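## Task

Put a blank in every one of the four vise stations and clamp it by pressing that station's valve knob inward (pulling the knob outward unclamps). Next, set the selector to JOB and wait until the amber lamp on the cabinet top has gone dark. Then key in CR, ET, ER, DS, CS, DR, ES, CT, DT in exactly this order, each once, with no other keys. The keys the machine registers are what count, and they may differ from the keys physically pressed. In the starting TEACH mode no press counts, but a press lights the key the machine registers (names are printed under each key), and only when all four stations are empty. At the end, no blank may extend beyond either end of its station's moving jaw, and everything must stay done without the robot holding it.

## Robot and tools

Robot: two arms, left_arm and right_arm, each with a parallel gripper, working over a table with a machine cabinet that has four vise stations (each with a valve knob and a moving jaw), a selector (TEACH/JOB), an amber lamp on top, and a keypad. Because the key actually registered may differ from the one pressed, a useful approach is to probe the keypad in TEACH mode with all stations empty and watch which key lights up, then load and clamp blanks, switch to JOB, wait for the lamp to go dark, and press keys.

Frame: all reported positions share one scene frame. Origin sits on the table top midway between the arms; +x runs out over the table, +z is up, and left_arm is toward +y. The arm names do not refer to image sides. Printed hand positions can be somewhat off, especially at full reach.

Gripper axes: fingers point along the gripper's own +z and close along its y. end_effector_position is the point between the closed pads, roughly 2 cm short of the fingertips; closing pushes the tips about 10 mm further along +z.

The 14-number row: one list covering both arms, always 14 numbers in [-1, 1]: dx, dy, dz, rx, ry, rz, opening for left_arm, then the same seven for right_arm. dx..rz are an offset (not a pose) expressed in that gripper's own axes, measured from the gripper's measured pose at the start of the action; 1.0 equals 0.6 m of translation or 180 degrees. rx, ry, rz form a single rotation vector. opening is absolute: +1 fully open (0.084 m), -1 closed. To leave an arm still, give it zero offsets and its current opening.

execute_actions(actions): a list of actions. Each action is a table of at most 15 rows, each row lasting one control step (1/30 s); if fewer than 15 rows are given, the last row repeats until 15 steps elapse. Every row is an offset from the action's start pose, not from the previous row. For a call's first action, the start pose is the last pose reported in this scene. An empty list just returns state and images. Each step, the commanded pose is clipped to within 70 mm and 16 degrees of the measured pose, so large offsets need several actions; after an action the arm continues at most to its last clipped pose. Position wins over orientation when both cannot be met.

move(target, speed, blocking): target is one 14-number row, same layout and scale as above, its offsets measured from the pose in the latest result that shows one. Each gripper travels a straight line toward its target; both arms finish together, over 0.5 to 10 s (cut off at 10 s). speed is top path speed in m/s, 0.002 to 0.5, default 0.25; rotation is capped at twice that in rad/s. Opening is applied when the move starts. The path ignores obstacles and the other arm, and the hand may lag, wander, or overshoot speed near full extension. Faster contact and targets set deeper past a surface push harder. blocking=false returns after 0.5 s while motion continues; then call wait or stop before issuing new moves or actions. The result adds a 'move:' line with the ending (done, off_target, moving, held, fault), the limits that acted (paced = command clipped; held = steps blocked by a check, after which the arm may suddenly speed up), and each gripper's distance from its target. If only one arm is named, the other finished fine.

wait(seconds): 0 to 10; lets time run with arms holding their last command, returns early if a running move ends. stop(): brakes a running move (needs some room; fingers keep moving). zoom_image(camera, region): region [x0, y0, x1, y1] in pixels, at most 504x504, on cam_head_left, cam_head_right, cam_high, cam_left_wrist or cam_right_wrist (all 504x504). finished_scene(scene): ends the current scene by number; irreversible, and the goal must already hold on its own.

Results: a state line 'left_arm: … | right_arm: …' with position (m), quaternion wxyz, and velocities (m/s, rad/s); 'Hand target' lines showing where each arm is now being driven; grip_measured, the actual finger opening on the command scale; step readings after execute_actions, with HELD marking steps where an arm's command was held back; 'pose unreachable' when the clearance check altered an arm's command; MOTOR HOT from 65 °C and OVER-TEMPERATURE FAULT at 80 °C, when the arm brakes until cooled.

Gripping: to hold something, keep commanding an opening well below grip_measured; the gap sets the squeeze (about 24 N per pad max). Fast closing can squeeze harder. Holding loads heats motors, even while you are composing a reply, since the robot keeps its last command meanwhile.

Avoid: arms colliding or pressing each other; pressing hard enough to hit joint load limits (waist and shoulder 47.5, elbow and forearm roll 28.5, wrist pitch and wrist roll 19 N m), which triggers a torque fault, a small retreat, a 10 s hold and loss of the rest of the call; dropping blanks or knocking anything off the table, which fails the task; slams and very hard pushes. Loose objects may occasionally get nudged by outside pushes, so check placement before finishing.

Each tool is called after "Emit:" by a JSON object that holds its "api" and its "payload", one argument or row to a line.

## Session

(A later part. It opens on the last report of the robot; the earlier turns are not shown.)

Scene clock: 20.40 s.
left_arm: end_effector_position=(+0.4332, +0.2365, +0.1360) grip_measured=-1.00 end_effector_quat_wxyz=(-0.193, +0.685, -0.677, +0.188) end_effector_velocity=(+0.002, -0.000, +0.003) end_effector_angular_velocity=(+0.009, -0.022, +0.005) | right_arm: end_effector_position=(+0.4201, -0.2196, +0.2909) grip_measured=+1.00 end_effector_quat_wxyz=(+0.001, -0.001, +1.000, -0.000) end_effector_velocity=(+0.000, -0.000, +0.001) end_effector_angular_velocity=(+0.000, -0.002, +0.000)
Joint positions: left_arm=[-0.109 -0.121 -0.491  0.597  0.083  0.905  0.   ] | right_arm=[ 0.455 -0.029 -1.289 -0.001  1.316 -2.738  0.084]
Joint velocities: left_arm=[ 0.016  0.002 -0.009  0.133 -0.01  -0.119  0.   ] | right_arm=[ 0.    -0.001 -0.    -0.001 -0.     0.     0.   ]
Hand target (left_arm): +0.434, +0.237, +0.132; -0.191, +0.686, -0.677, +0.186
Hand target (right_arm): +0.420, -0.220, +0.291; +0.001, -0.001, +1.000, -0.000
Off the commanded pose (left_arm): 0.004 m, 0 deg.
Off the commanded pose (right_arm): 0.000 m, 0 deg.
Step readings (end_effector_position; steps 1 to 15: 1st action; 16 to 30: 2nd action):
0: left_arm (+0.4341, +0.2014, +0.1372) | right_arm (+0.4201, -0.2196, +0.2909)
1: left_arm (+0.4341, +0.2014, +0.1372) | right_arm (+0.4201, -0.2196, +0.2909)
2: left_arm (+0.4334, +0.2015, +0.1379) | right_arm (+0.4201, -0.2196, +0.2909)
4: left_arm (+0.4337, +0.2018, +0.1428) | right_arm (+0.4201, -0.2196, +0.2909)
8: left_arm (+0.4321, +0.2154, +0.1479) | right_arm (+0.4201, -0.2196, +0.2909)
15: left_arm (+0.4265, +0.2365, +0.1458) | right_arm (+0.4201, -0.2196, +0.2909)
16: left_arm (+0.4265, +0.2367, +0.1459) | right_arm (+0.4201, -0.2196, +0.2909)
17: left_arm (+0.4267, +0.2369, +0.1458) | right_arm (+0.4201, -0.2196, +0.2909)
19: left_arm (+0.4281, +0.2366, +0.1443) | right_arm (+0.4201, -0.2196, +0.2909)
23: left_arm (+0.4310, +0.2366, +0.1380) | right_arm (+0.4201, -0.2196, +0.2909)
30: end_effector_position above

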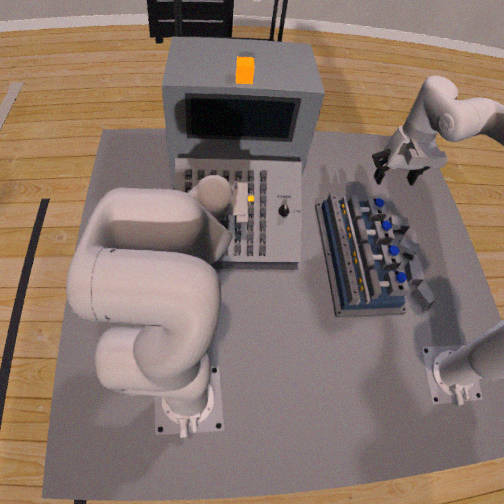

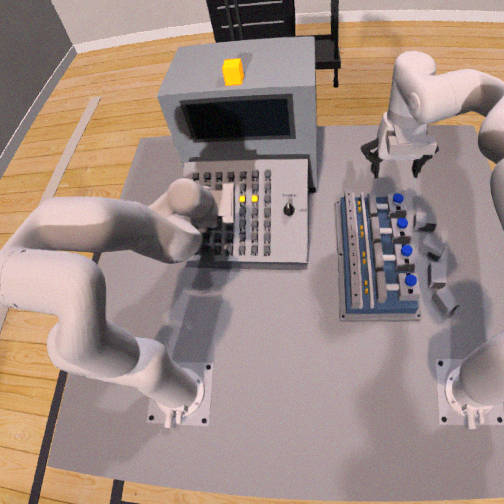

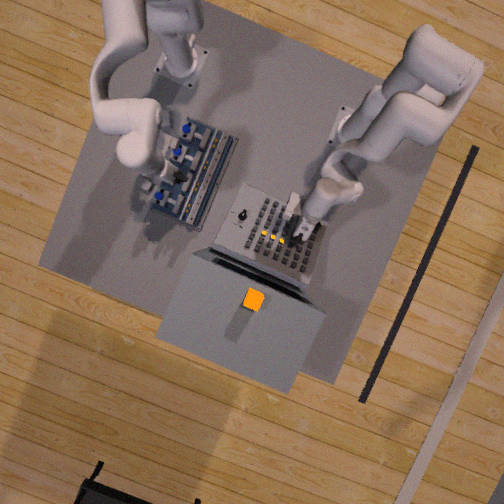

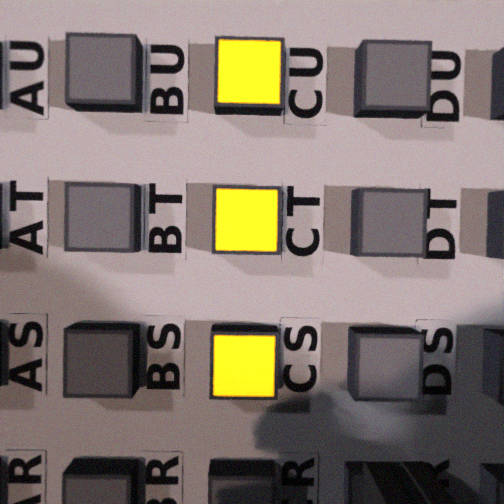

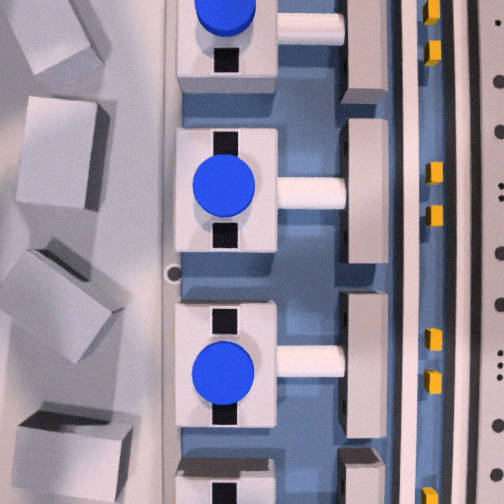

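Emit:
{"api": "execute_actions", "payload": {
  "actions": [
    [[0,0,-0.02,-0.01,0,0,-1,0,0,0,0,0,0,1],[0,0,-0.02,-0.02,0,0,-1,0,0,0,0,0,0,1],[0,0,-0.02,-0.03,0,0,-1,0,0,0,0,0,0,1],[0,0,-0.02,-0.04,0,0,-1,0,0,0,0,0,0,1],[0,0.025,-0.02,-0.05,0,0,-1,0,0,0,0,0,0,1],[0,0.052,-0.02,-0.05,0,0,-1,0,0,0,0,0,0,1]],
    [[0,0,0.005,0,0,0,-1,0,0,0,0,0,0,1],[0,0,0.008,0,0,0,-1,0,0,0,0,0,0,1],[0,0,0.011,0,0,0,-1,0,0,0,0,0,0,1],[0,0,0.014,0,0,0,-1,0,0,0,0,0,0,1],[0,0,0.017,0,0,0,-1,0,0,0,0,0,0,1],[0,0,0.02,0,0,0,-1,0,0,0,0,0,0,1],[0,0,0.023,0,0,0,-1,0,0,0,0,0,0,1],[0,0,0.027,0,0,0,-1,0,0,0,0,0,0,1]]
  ]
}}

Scene clock: 22.93 s.
left_arm: end_effector_position=(+0.4071, +0.2357, +0.1194) grip_measured=-1.00 end_effector_quat_wxyz=(-0.148, +0.698, -0.687, +0.138) end_effector_velocity=(+0.002, +0.000, +0.002) end_effector_angular_velocity=(-0.003, -0.019, +0.006) | right_arm: end_effector_position=(+0.4201, -0.2196, +0.2909) grip_measured=+1.00 end_effector_quat_wxyz=(+0.001, -0.001, +1.000, -0.000) end_effector_velocity=(-0.000, +0.000, -0.000) end_effector_angular_velocity=(+0.000, +0.000, +0.000)
Joint positions: left_arm=[-0.175 -0.148 -0.476  0.312  0.234  1.129  0.   ] | right_arm=[ 0.455 -0.029 -1.289 -0.001  1.316 -2.738  0.084]
Joint velocities: left_arm=[ 0.006 -0.003  0.007  0.03  -0.023 -0.03   0.   ] | right_arm=[ 0.    -0.001  0.001  0.    -0.     0.     0.   ]
Hand target (left_arm): +0.408, +0.236, +0.115; -0.145, +0.699, -0.687, +0.135
Hand target (right_arm): +0.420, -0.220, +0.291; +0.001, -0.001, +1.000, -0.000
Off the commanded pose (left_arm): 0.005 m, 0 deg.
Off the commanded pose (right_arm): 0.000 m, 0 deg.
Step readings (end_effector_position; steps 1 to 15: 1st action; 16 to 30: 2nd action):
0: left_arm (+0.4338, +0.2367, +0.1366) | right_arm (+0.4201, -0.2196, +0.2909)
1: left_arm (+0.4338, +0.2367, +0.1366) | right_arm (+0.4201, -0.2196, +0.2909)
2: left_arm (+0.4333, +0.2367, +0.1371) | right_arm (+0.4201, -0.2196, +0.2909)
4: left_arm (+0.4328, +0.2369, +0.1407) | right_arm (+0.4201, -0.2196, +0.2909)
8: left_arm (+0.4226, +0.2346, +0.1422) | right_arm (+0.4201, -0.2196, +0.2909)
15: left_arm (+0.4014, +0.2356, +0.1297) | right_arm (+0.4201, -0.2196, +0.2909)
16: left_arm (+0.4012, +0.2357, +0.1300) | right_arm (+0.4201, -0.2196, +0.2909)
17: left_arm (+0.4016, +0.2358, +0.1300) | right_arm (+0.4201, -0.2196, +0.2909)
19: left_arm (+0.4028, +0.2358, +0.1280) | right_arm (+0.4201, -0.2196, +0.2909)
23: left_arm (+0.4048, +0.2358, +0.1214) | right_arm (+0.4201, -0.2196, +0.2909)
30: end_effector_position above

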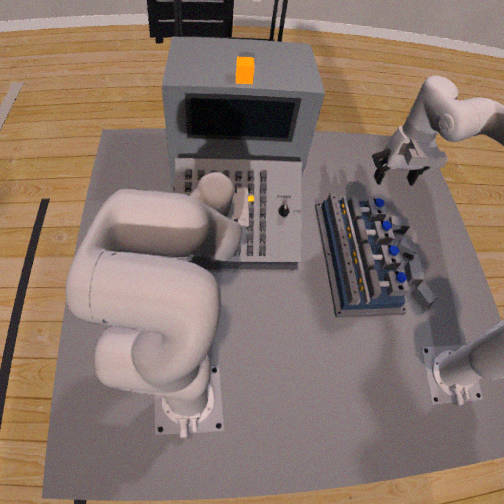

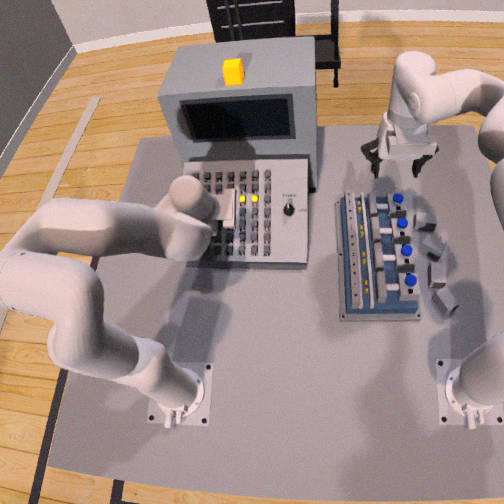

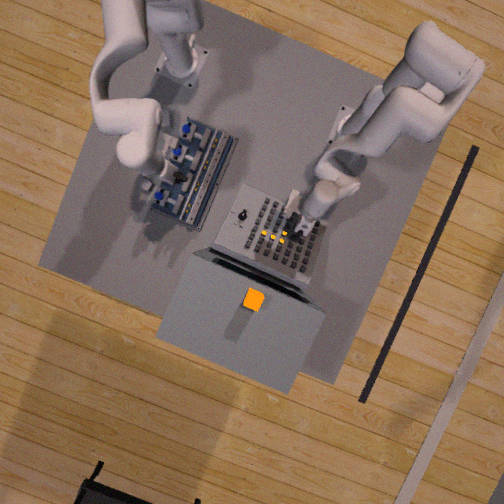

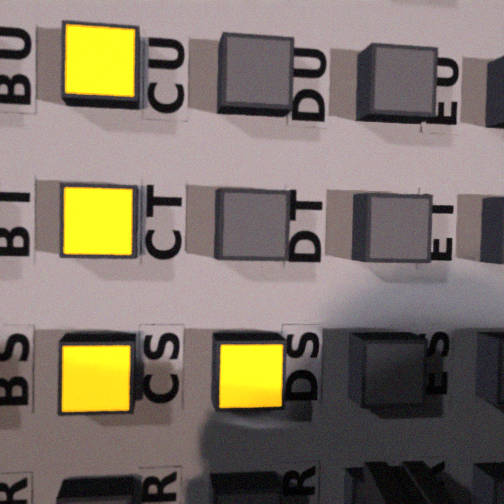

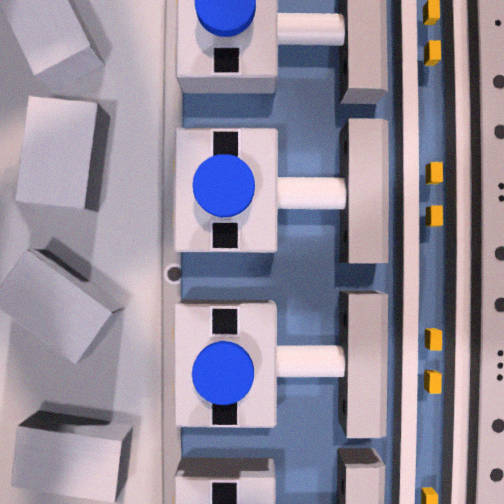

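Emit:
{"api": "execute_actions", "payload": {
  "actions": [
    [[0,0,-0.02,-0.003,0,0,-1,0,0,0,0,0,0,1],[0,0,-0.02,-0.003,0,0,-1,0,0,0,0,0,0,1],[0,0,-0.02,-0.003,0,0,-1,0,0,0,0,0,0,1],[0,0,-0.02,-0.003,0,0,-1,0,0,0,0,0,0,1],[-0.03,0,-0.02,-0.003,0,0,-1,0,0,0,0,0,0,1],[-0.058,0.003,-0.02,-0.003,0,0,-1,0,0,0,0,0,0,1]],
    [[0,0,0.007,0,0,0,-1,0,0,0,0,0,0,1],[0,0,0.012,0,0,0,-1,0,0,0,0,0,0,1],[0,0,0.017,0,0,0,-1,0,0,0,0,0,0,1],[0,0,0.022,0,0,0,-1,0,0,0,0,0,0,1],[0,0,0.026,0,0,0,-1,0,0,0,0,0,0,1]]
  ]
}}

Emit:
{"api": "execute_actions", "payload": {
  "actions": [
    [[0,0,-0.02,-0.003,0,0,-1,0,0,0,0,0,0,1],[0,0,-0.02,-0.003,0,0,-1,0,0,0,0,0,0,1],[0,0,-0.02,-0.003,0,0,-1,0,0,0,0,0,0,1],[0,0,-0.02,-0.003,0,0,-1,0,0,0,0,0,0,1],[0,0.03,-0.02,-0.003,0,0,-1,0,0,0,0,0,0,1],[0,0.058,-0.014,-0.003,0,0,-1,0,0,0,0,0,0,1]],
    [[0,0,0.007,0,0,0,-1,0,0,0,0,0,0,1],[0,0,0.012,0,0,0,-1,0,0,0,0,0,0,1],[0,0,0.017,0,0,0,-1,0,0,0,0,0,0,1],[0,0,0.022,0,0,0,-1,0,0,0,0,0,0,1],[0,0,0.027,0,0,0,-1,0,0,0,0,0,0,1]]
  ]
}}

Scene clock: 25.63 s.
left_arm: end_effector_position=(+0.4067, +0.2699, +0.1189) grip_measured=-1.00 end_effector_quat_wxyz=(-0.149, +0.699, -0.686, +0.135) end_effector_velocity=(+0.002, +0.000, +0.002) end_effector_angular_velocity=(-0.000, -0.012, +0.003) | right_arm: end_effector_position=(+0.4201, -0.2196, +0.2909) grip_measured=+1.00 end_effector_quat_wxyz=(+0.001, -0.001, +1.000, -0.000) end_effector_velocity=(+0.000, -0.000, -0.001) end_effector_angular_velocity=(-0.001, +0.002, -0.000)
Joint positions: left_arm=[-0.098 -0.162 -0.454  0.216  0.219  1.29   0.   ] | right_arm=[ 0.455 -0.029 -1.289 -0.001  1.316 -2.738  0.084]
Joint velocities: left_arm=[ 0.003 -0.001  0.002  0.013 -0.013 -0.013  0.   ] | right_arm=[-0.001  0.002  0.    -0.    -0.    -0.     0.   ]
Hand target (left_arm): +0.407, +0.270, +0.116; -0.147, +0.700, -0.686, +0.134
Hand target (right_arm): +0.420, -0.220, +0.291; +0.001, -0.001, +1.000, -0.000
Off the commanded pose (left_arm): 0.003 m, 0 deg.
Off the commanded pose (right_arm): 0.000 m, 0 deg.
Step readings (end_effector_position; steps 1 to 15: 1st action; 16 to 30: 2nd action):
0: left_arm (+0.4083, +0.2362, +0.1201) | right_arm (+0.4201, -0.2196, +0.2909)
1: left_arm (+0.4082, +0.2362, +0.1202) | right_arm (+0.4201, -0.2196, +0.2909)
2: left_arm (+0.4076, +0.2362, +0.1210) | right_arm (+0.4201, -0.2196, +0.2909)
4: left_arm (+0.4081, +0.2365, +0.1259) | right_arm (+0.4201, -0.2196, +0.2909)
8: left_arm (+0.4076, +0.2495, +0.1321) | right_arm (+0.4201, -0.2196, +0.2909)
15: left_arm (+0.4010, +0.2697, +0.1299) | right_arm (+0.4201, -0.2196, +0.2909)
16: left_arm (+0.4009, +0.2699, +0.1300) | right_arm (+0.4201, -0.2196, +0.2909)
17: left_arm (+0.4013, +0.2700, +0.1297) | right_arm (+0.4201, -0.2196, +0.2909)
19: left_arm (+0.4028, +0.2699, +0.1270) | right_arm (+0.4201, -0.2196, +0.2909)
23: left_arm (+0.4058, +0.2699, +0.1195) | right_arm (+0.4201, -0.2196, +0.2909)
30: end_effector_position above

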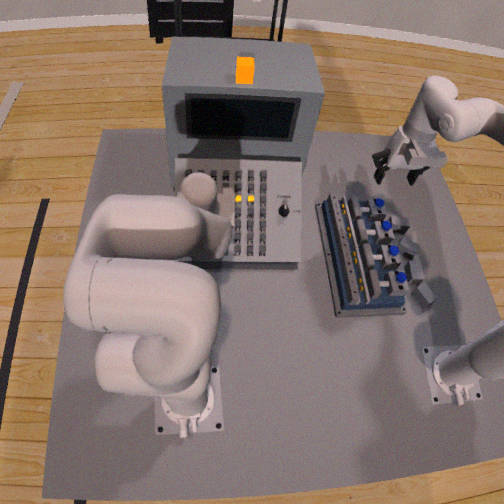

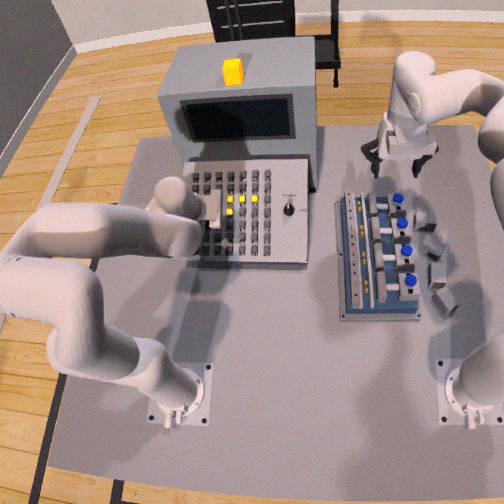

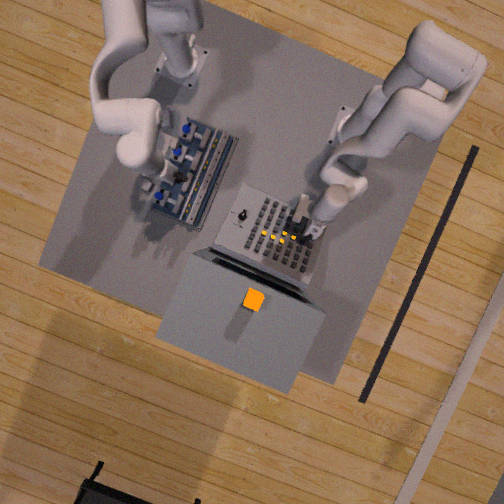

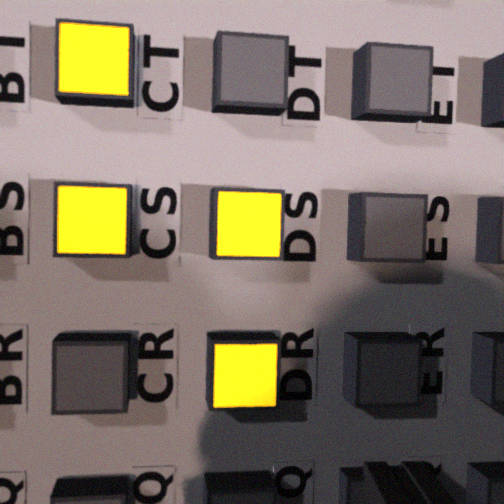

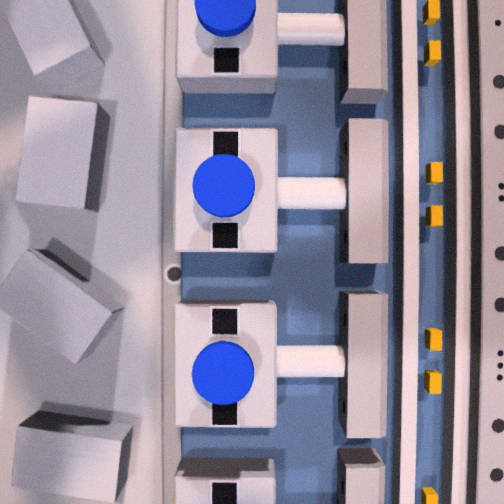

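Scene clock: 26.63 s.
left_arm: end_effector_position=(+0.3784, +0.2695, +0.1007) grip_measured=-1.00 end_effector_quat_wxyz=(-0.147, +0.699, -0.687, +0.134) end_effector_velocity=(+0.002, +0.000, +0.002) end_effector_angular_velocity=(+0.000, -0.015, +0.004) | right_arm: end_effector_position=(+0.4201, -0.2196, +0.2909) grip_measured=+1.00 end_effector_quat_wxyz=(+0.001, -0.001, +1.000, -0.000) end_effector_velocity=(-0.000, +0.000, -0.000) end_effector_angular_velocity=(+0.000, +0.000, +0.001)
Joint positions: left_arm=[-0.091 -0.197 -0.353  0.271  0.158  1.241  0.   ] | right_arm=[ 0.455 -0.029 -1.289 -0.001  1.316 -2.738  0.084]
Joint velocities: left_arm=[ 0.005 -0.001  0.001  0.028 -0.014 -0.027  0.   ] | right_arm=[ 0.001 -0.001  0.001  0.    -0.    -0.    -0.   ]
Hand target (left_arm): +0.379, +0.270, +0.097; -0.145, +0.700, -0.687, +0.132
Hand target (right_arm): +0.420, -0.220, +0.291; +0.001, -0.001, +1.000, -0.000
Off the commanded pose (left_arm): 0.003 m, 0 deg.
Off the commanded pose (right_arm): 0.000 m, 0 deg.
Step readings (end_effector_position; steps 1 to 15: 1st action; 16 to 30: 2nd action):
0: left_arm (+0.4067, +0.2699, +0.1189) | right_arm (+0.4201, -0.2196, +0.2909)
1: left_arm (+0.4067, +0.2699, +0.1190) | right_arm (+0.4201, -0.2196, +0.2909)
2: left_arm (+0.4062, +0.2699, +0.1198) | right_arm (+0.4201, -0.2196, +0.2909)
4: left_arm (+0.4046, +0.2698, +0.1228) | right_arm (+0.4201, -0.2196, +0.2909)
8: left_arm (+0.3938, +0.2693, +0.1226) | right_arm (+0.4201, -0.2196, +0.2909)
15: left_arm (+0.3725, +0.2693, +0.1123) | right_arm (+0.4201, -0.2196, +0.2909)
16: left_arm (+0.3725, +0.2693, +0.1127) | right_arm (+0.4201, -0.2196, +0.2909)
17: left_arm (+0.3729, +0.2693, +0.1126) | right_arm (+0.4201, -0.2196, +0.2909)
19: left_arm (+0.3744, +0.2693, +0.1097) | right_arm (+0.4201, -0.2196, +0.2909)
23: left_arm (+0.3773, +0.2695, +0.1015) | right_arm (+0.4201, -0.2196, +0.2909)
30: end_effector_position above

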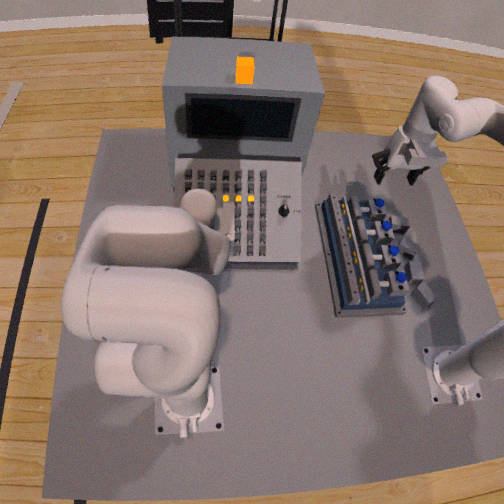

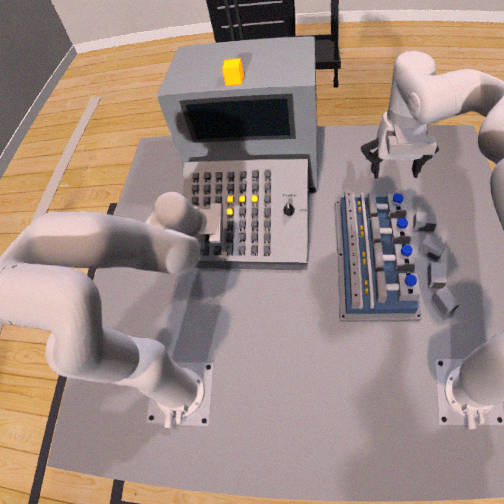

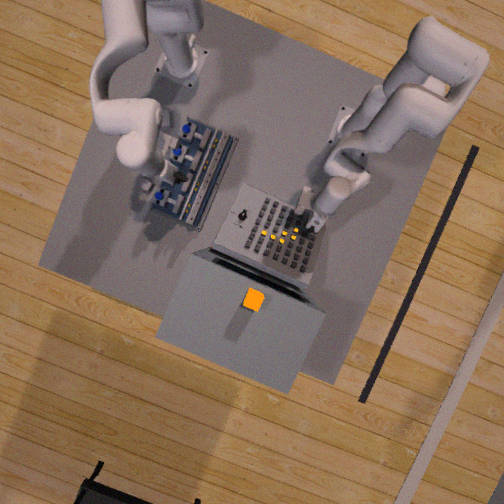

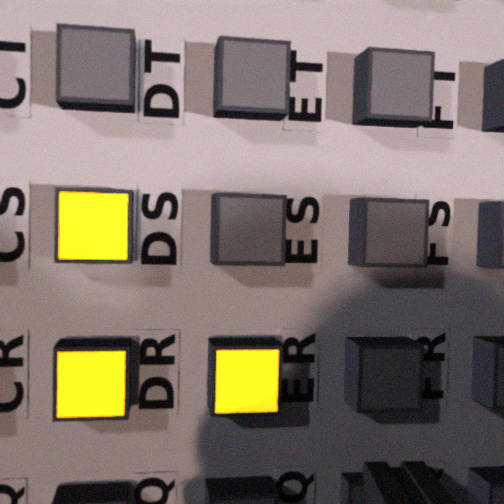

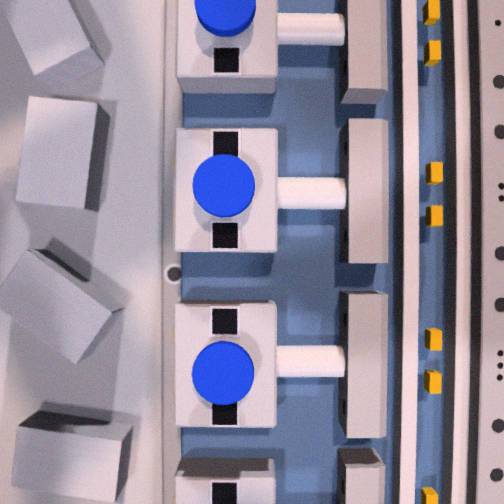

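Emit:
{"api": "move", "payload": {
  "target": [0,0,-0.1,0,0,0,-1,0.13,-0.2,0.2,0,0,0,-1]
}}

Scene clock: 30.73 s.
left_arm: end_effector_position=(+0.3551, +0.2682, +0.1556) grip_measured=-1.00 end_effector_quat_wxyz=(-0.146, +0.699, -0.687, +0.133) end_effector_velocity=(+0.000, -0.000, +0.001) end_effector_angular_velocity=(-0.000, -0.002, -0.000) | right_arm: end_effector_position=(+0.3427, -0.3396, +0.1713) grip_measured=-1.00 end_effector_quat_wxyz=(+0.001, -0.002, +1.000, -0.000) end_effector_velocity=(-0.002, -0.002, -0.003) end_effector_angular_velocity=(+0.001, +0.003, +0.001)
Joint positions: left_arm=[-0.133 -0.467 -0.323  0.15   0.399  1.331  0.   ] | right_arm=[ 0.234 -0.322 -0.643 -0.001  0.963 -2.96   0.   ]
Joint velocities: left_arm=[-0.    -0.004 -0.001 -0.001  0.003  0.001  0.   ] | right_arm=[-0.004 -0.001  0.009  0.002 -0.005 -0.006  0.   ]
Hand target (left_arm): +0.355, +0.268, +0.156; -0.146, +0.699, -0.687, +0.134
Hand target (right_arm): +0.342, -0.340, +0.171; +0.001, -0.002, +1.000, -0.000
Off the commanded pose (left_arm): 0.000 m, 0 deg.
Off the commanded pose (right_arm): 0.001 m, 0 deg.
move: done

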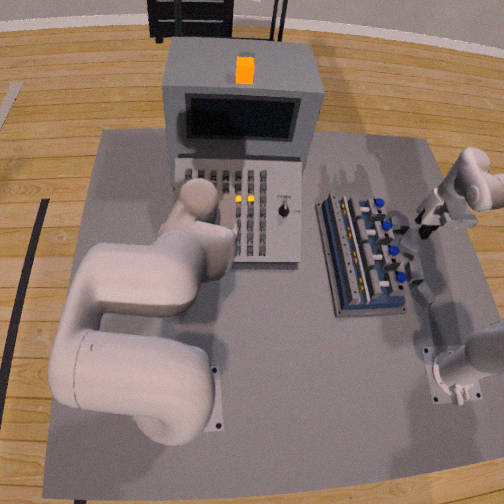

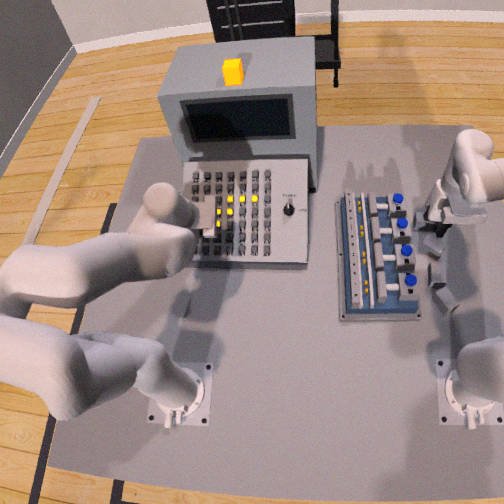

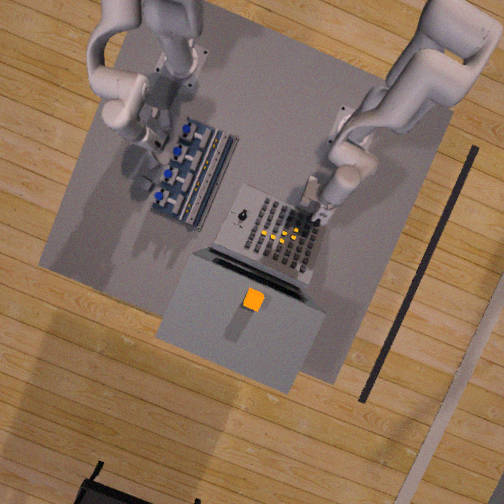

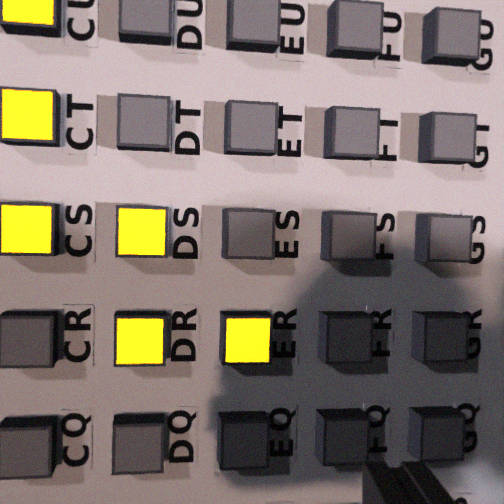

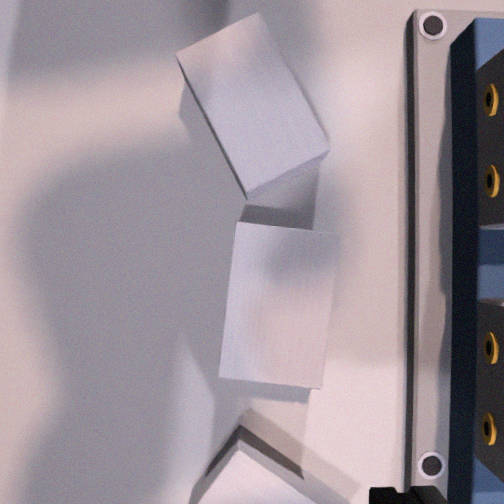

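Emit:
{"api": "move", "payload": {
  "target": [0,0,0,0,0,0,-1,-0.234,-0.026,0.14,0,0,0.04,1]
}}

Scene clock: 34.23 s.
left_arm: end_effector_position=(+0.3551, +0.2682, +0.1556) grip_measured=-1.00 end_effector_quat_wxyz=(-0.146, +0.699, -0.687, +0.133) end_effector_velocity=(-0.000, +0.000, -0.000) end_effector_angular_velocity=(+0.000, +0.001, +0.000) | right_arm: end_effector_position=(+0.4830, -0.3545, +0.0877) grip_measured=+1.00 end_effector_quat_wxyz=(+0.002, +0.061, +0.998, -0.000) end_effector_velocity=(+0.000, -0.000, -0.002) end_effector_angular_velocity=(+0.000, +0.005, -0.002)
Joint positions: left_arm=[-0.133 -0.467 -0.323  0.15   0.399  1.331  0.   ] | right_arm=[ 0.153  0.267 -1.05  -0.001  0.779 -2.916  0.084]
Joint velocities: left_arm=[ 0.    -0.     0.    -0.     0.001  0.     0.   ] | right_arm=[-0.001  0.008 -0.005  0.001  0.002  0.     0.   ]
Hand target (left_arm): +0.355, +0.268, +0.156; -0.146, +0.699, -0.687, +0.133
Hand target (right_arm): +0.483, -0.355, +0.087; +0.001, +0.061, +0.998, -0.000
Off the commanded pose (left_arm): 0.000 m, 0 deg.
Off the commanded pose (right_arm): 0.000 m, 0 deg.
move: done

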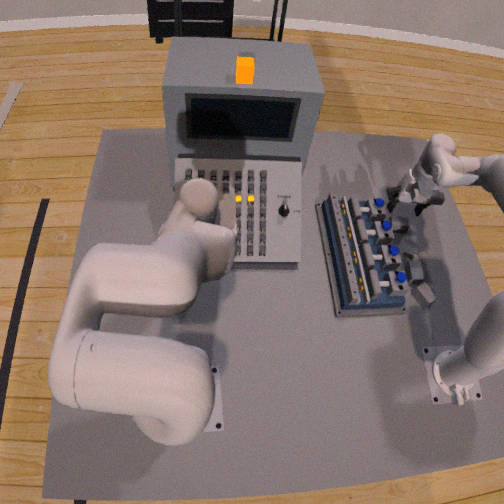

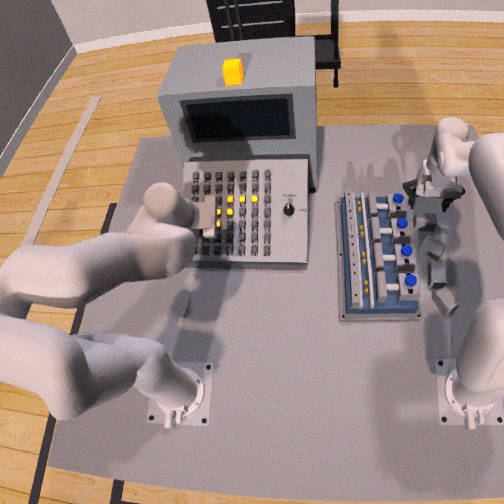

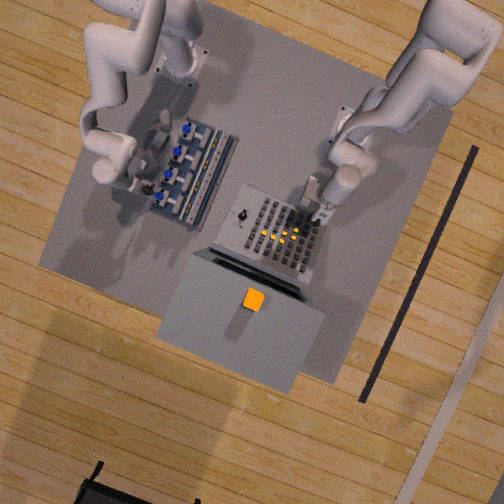

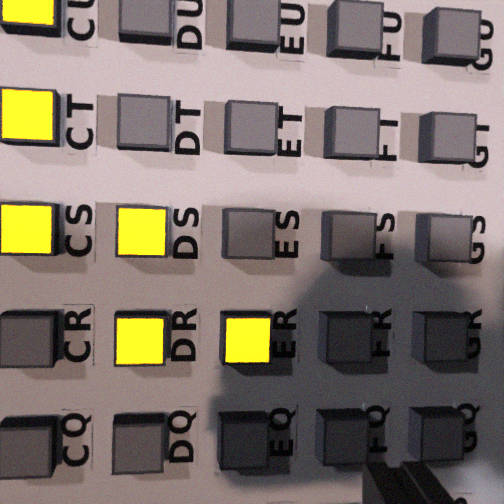

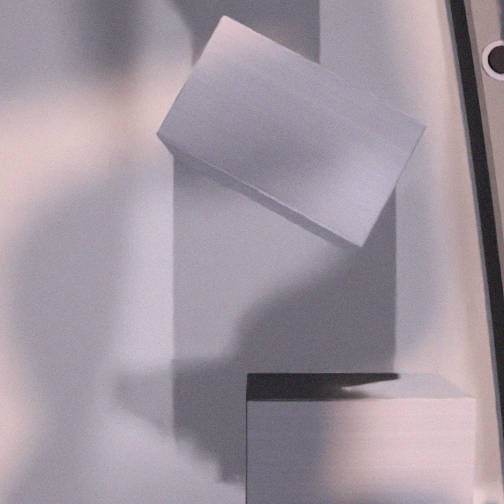

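Emit:
{"api": "move", "payload": {
  "target": [0,0,0,0,0,0,-1,0.003,-0.006,0.085,0,0,0,0.65],
  "speed": 0.08
}}

Emit:
{"api": "execute_actions", "payload": {
  "actions": [
    [[0,0,0,0,0,0,-1,0,0,0,0,0,0,0.45],[0,0,0,0,0,0,-1,0,0,0,0,0,0,0.4],[0,0,0,0,0,0,-1,0,0,0,0,0,0,0.3],[0,0,0,0,0,0,-1,0,0,0,0,0,0,0.2],[0,0,0,0,0,0,-1,0,0,0,0,0,0,0]]
  ]
}}

Scene clock: 36.40 s.
left_arm: end_effector_position=(+0.3551, +0.2682, +0.1556) grip_measured=-1.00 end_effector_quat_wxyz=(-0.146, +0.699, -0.687, +0.133) end_effector_velocity=(+0.000, -0.000, +0.000) end_effector_angular_velocity=(-0.000, +0.000, -0.000) | right_arm: end_effector_position=(+0.4841, -0.3593, +0.0406) grip_measured=+0.64 end_effector_quat_wxyz=(+0.006, +0.062, +0.998, +0.001) end_effector_velocity=(-0.001, -0.002, -0.006) end_effector_angular_velocity=(-0.001, +0.007, -0.006)
Joint positions: left_arm=[-0.133 -0.467 -0.323  0.15   0.399  1.331  0.   ] | right_arm=[ 0.143  0.36  -1.02  -0.001  0.646 -2.922  0.071]
Joint velocities: left_arm=[-0.    -0.    -0.    -0.001  0.     0.001  0.   ] | right_arm=[-0.004  0.013  0.001 -0.    -0.007  0.003  0.   ]
Hand target (left_arm): +0.355, +0.268, +0.156; -0.146, +0.699, -0.687, +0.133
Hand target (right_arm): +0.481, -0.358, +0.037; +0.002, +0.061, +0.998, -0.000
Off the commanded pose (left_arm): 0.000 m, 0 deg.
Off the commanded pose (right_arm): 0.005 m, 1 deg.
move: off_target (right_arm)

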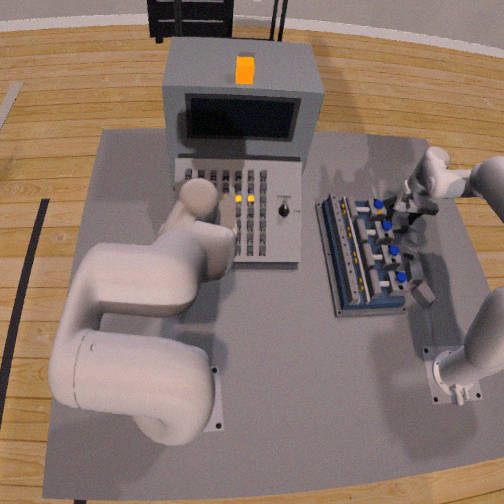

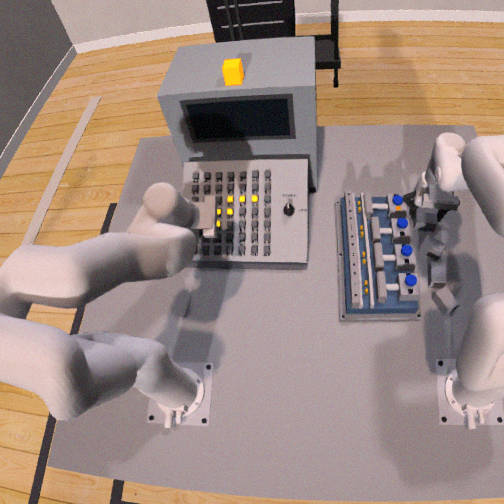

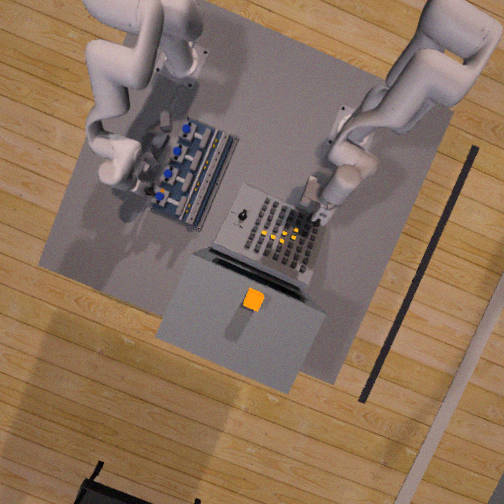

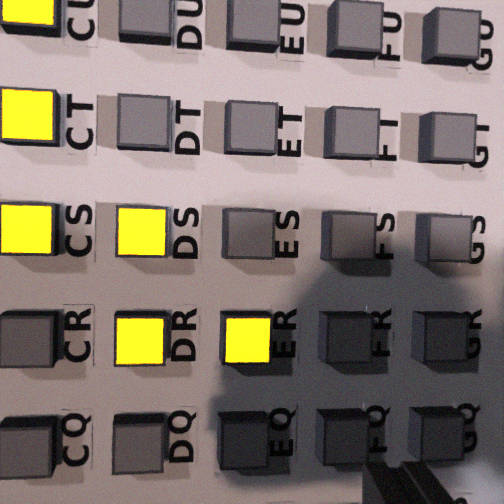

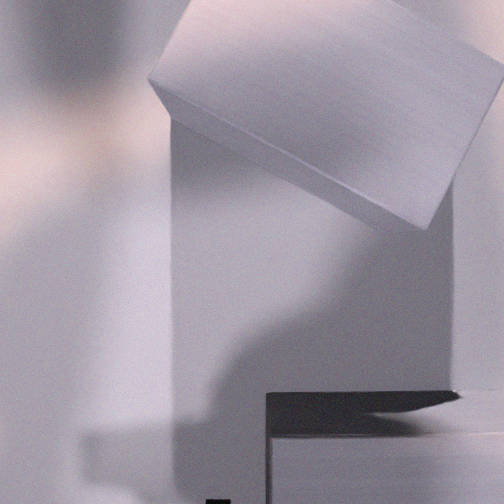

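Scene clock: 36.90 s.
left_arm: end_effector_position=(+0.3551, +0.2682, +0.1556) grip_measured=-1.00 end_effector_quat_wxyz=(-0.146, +0.699, -0.687, +0.133) end_effector_velocity=(+0.000, -0.000, +0.000) end_effector_angular_velocity=(+0.001, -0.001, -0.001) | right_arm: end_effector_position=(+0.4841, -0.3582, +0.0405) grip_measured=+0.37 end_effector_quat_wxyz=(+0.006, +0.061, +0.998, +0.001) end_effector_velocity=(+0.000, -0.001, +0.001) end_effector_angular_velocity=(-0.000, -0.001, -0.001)
Joint positions: left_arm=[-0.133 -0.467 -0.323  0.15   0.399  1.331  0.   ] | right_arm=[ 0.145  0.361 -1.02  -0.001  0.646 -2.922  0.06 ]
Joint velocities: left_arm=[-0.    -0.    -0.     0.001  0.    -0.     0.   ] | right_arm=[-0.003 -0.003  0.    -0.     0.001 -0.002  0.   ]
Hand target (left_arm): +0.355, +0.268, +0.156; -0.146, +0.699, -0.687, +0.133
Hand target (right_arm): +0.484, -0.359, +0.041; +0.006, +0.062, +0.998, +0.001
Off the commanded pose (left_arm): 0.000 m, 0 deg.
Off the commanded pose (right_arm): 0.001 m, 0 deg.
Step readings (end_effector_position):
0: left_arm (+0.3551, +0.2682, +0.1556) | right_arm (+0.4841, -0.3593, +0.0406)
1: left_arm (+0.3551, +0.2682, +0.1556) | right_arm (+0.4841, -0.3593, +0.0404)
2: left_arm (+0.3551, +0.2682, +0.1556) | right_arm (+0.4841, -0.3590, +0.0402)
4: left_arm (+0.3551, +0.2682, +0.1556) | right_arm (+0.4843, -0.3578, +0.0407)
8: left_arm (+0.3551, +0.2682, +0.1556) | right_arm (+0.4842, -0.3579, +0.0405)
15: end_effector_position above

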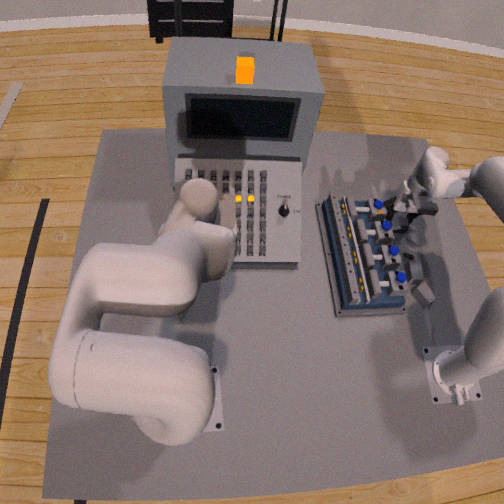

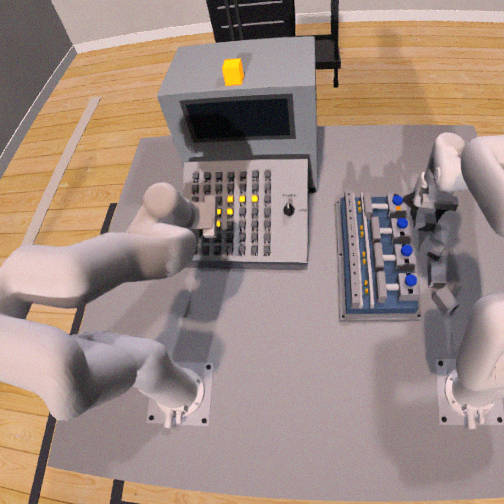

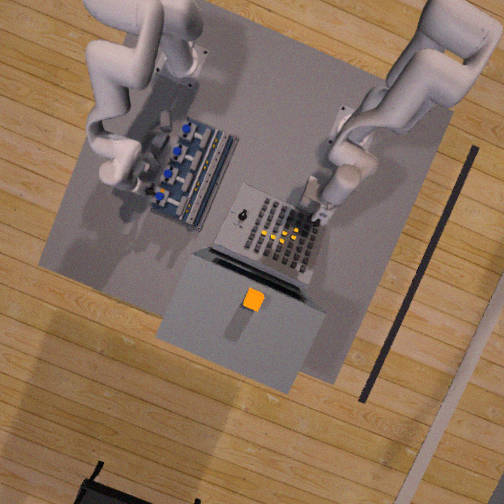

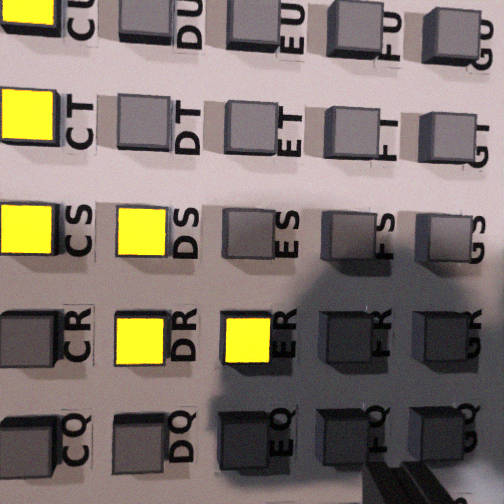

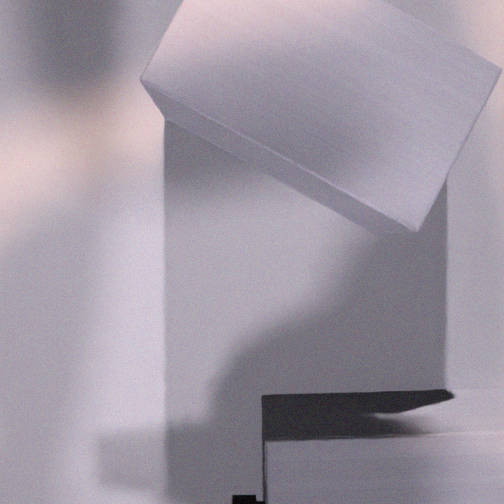

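Emit:
{"api": "move", "payload": {
  "target": [0,0,0,0,0,0,-1,0,-0.01,-0.2,0,0,0,-0.2],
  "speed": 0.15
}}

Emit:
{"api": "zoom_image", "payload": {
  "camera": "cam_head_left",
  "region": [305, 150, 465, 310]
}}

Scene clock: 38.87 s.
left_arm: end_effector_position=(+0.3551, +0.2682, +0.1556) grip_measured=-1.00 end_effector_quat_wxyz=(-0.146, +0.699, -0.687, +0.133) end_effector_velocity=(-0.000, +0.000, -0.000) end_effector_angular_velocity=(-0.000, +0.001, +0.001) | right_arm: end_effector_position=(+0.4818, -0.3645, +0.1595) grip_measured=+0.37 end_effector_quat_wxyz=(+0.006, +0.061, +0.998, +0.000) end_effector_velocity=(+0.003, +0.000, +0.007) end_effector_angular_velocity=(+0.002, -0.011, -0.000)
Joint positions: left_arm=[-0.133 -0.467 -0.323  0.15   0.399  1.331  0.   ] | right_arm=[ 0.133  0.142 -1.108 -0.001  0.955 -2.934  0.06 ]
Joint velocities: left_arm=[ 0.     0.     0.    -0.001  0.001  0.     0.   ] | right_arm=[ 0.    -0.007 -0.009  0.001  0.004 -0.     0.   ]
Hand target (left_arm): +0.355, +0.268, +0.156; -0.146, +0.699, -0.687, +0.133
Hand target (right_arm): +0.482, -0.364, +0.160; +0.006, +0.061, +0.998, +0.000
Off the commanded pose (left_arm): 0.000 m, 0 deg.
Off the commanded pose (right_arm): 0.001 m, 0 deg.
move: done

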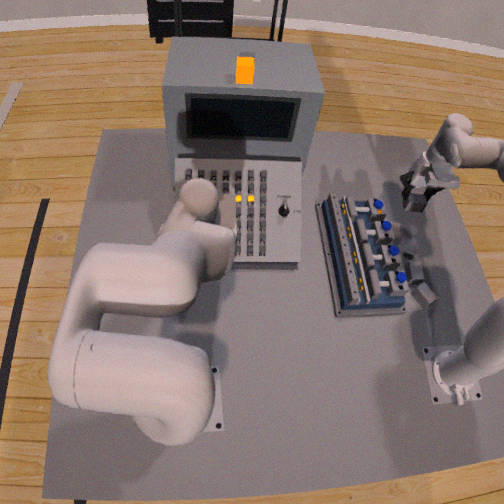

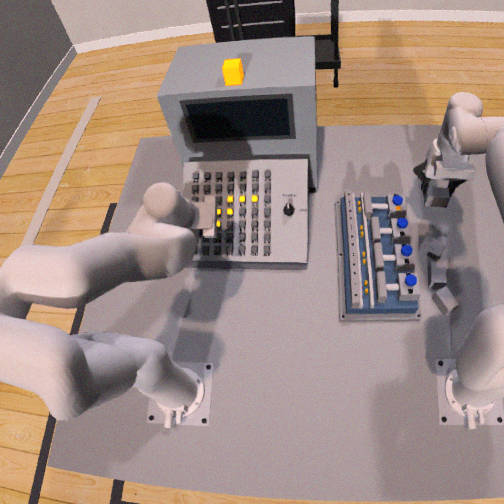

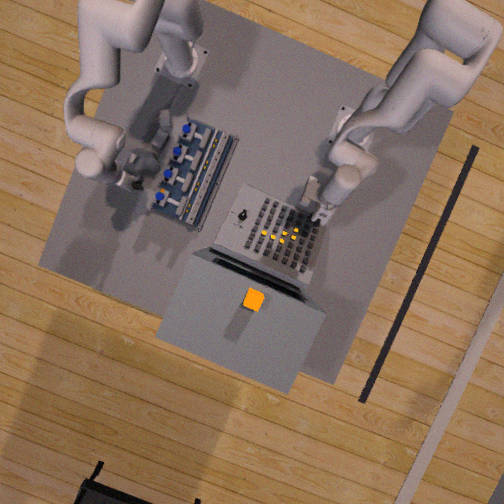

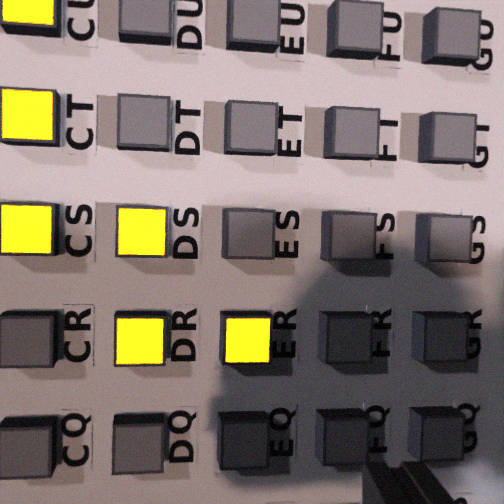

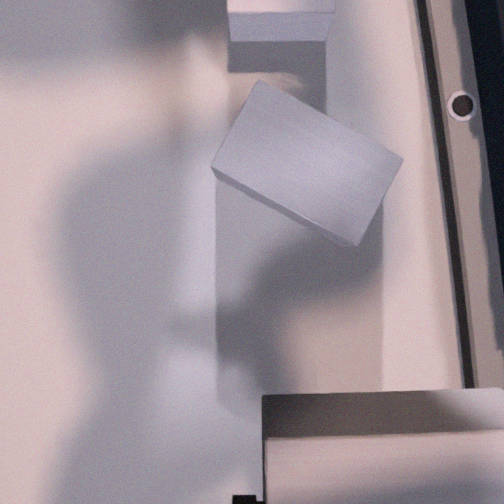

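Region (305, 150, 465, 310) of cam_head_left's 504x504 image, scaled by 3.150, with more detail than that image has.

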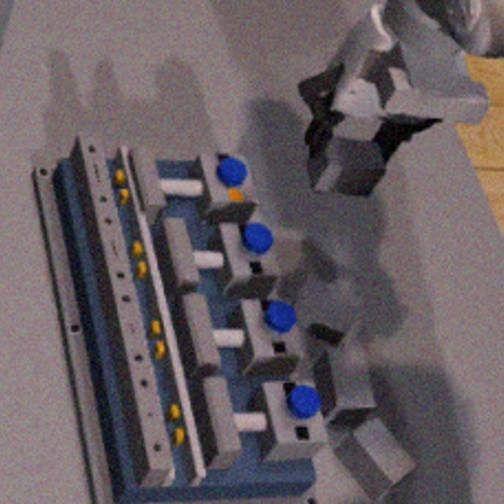

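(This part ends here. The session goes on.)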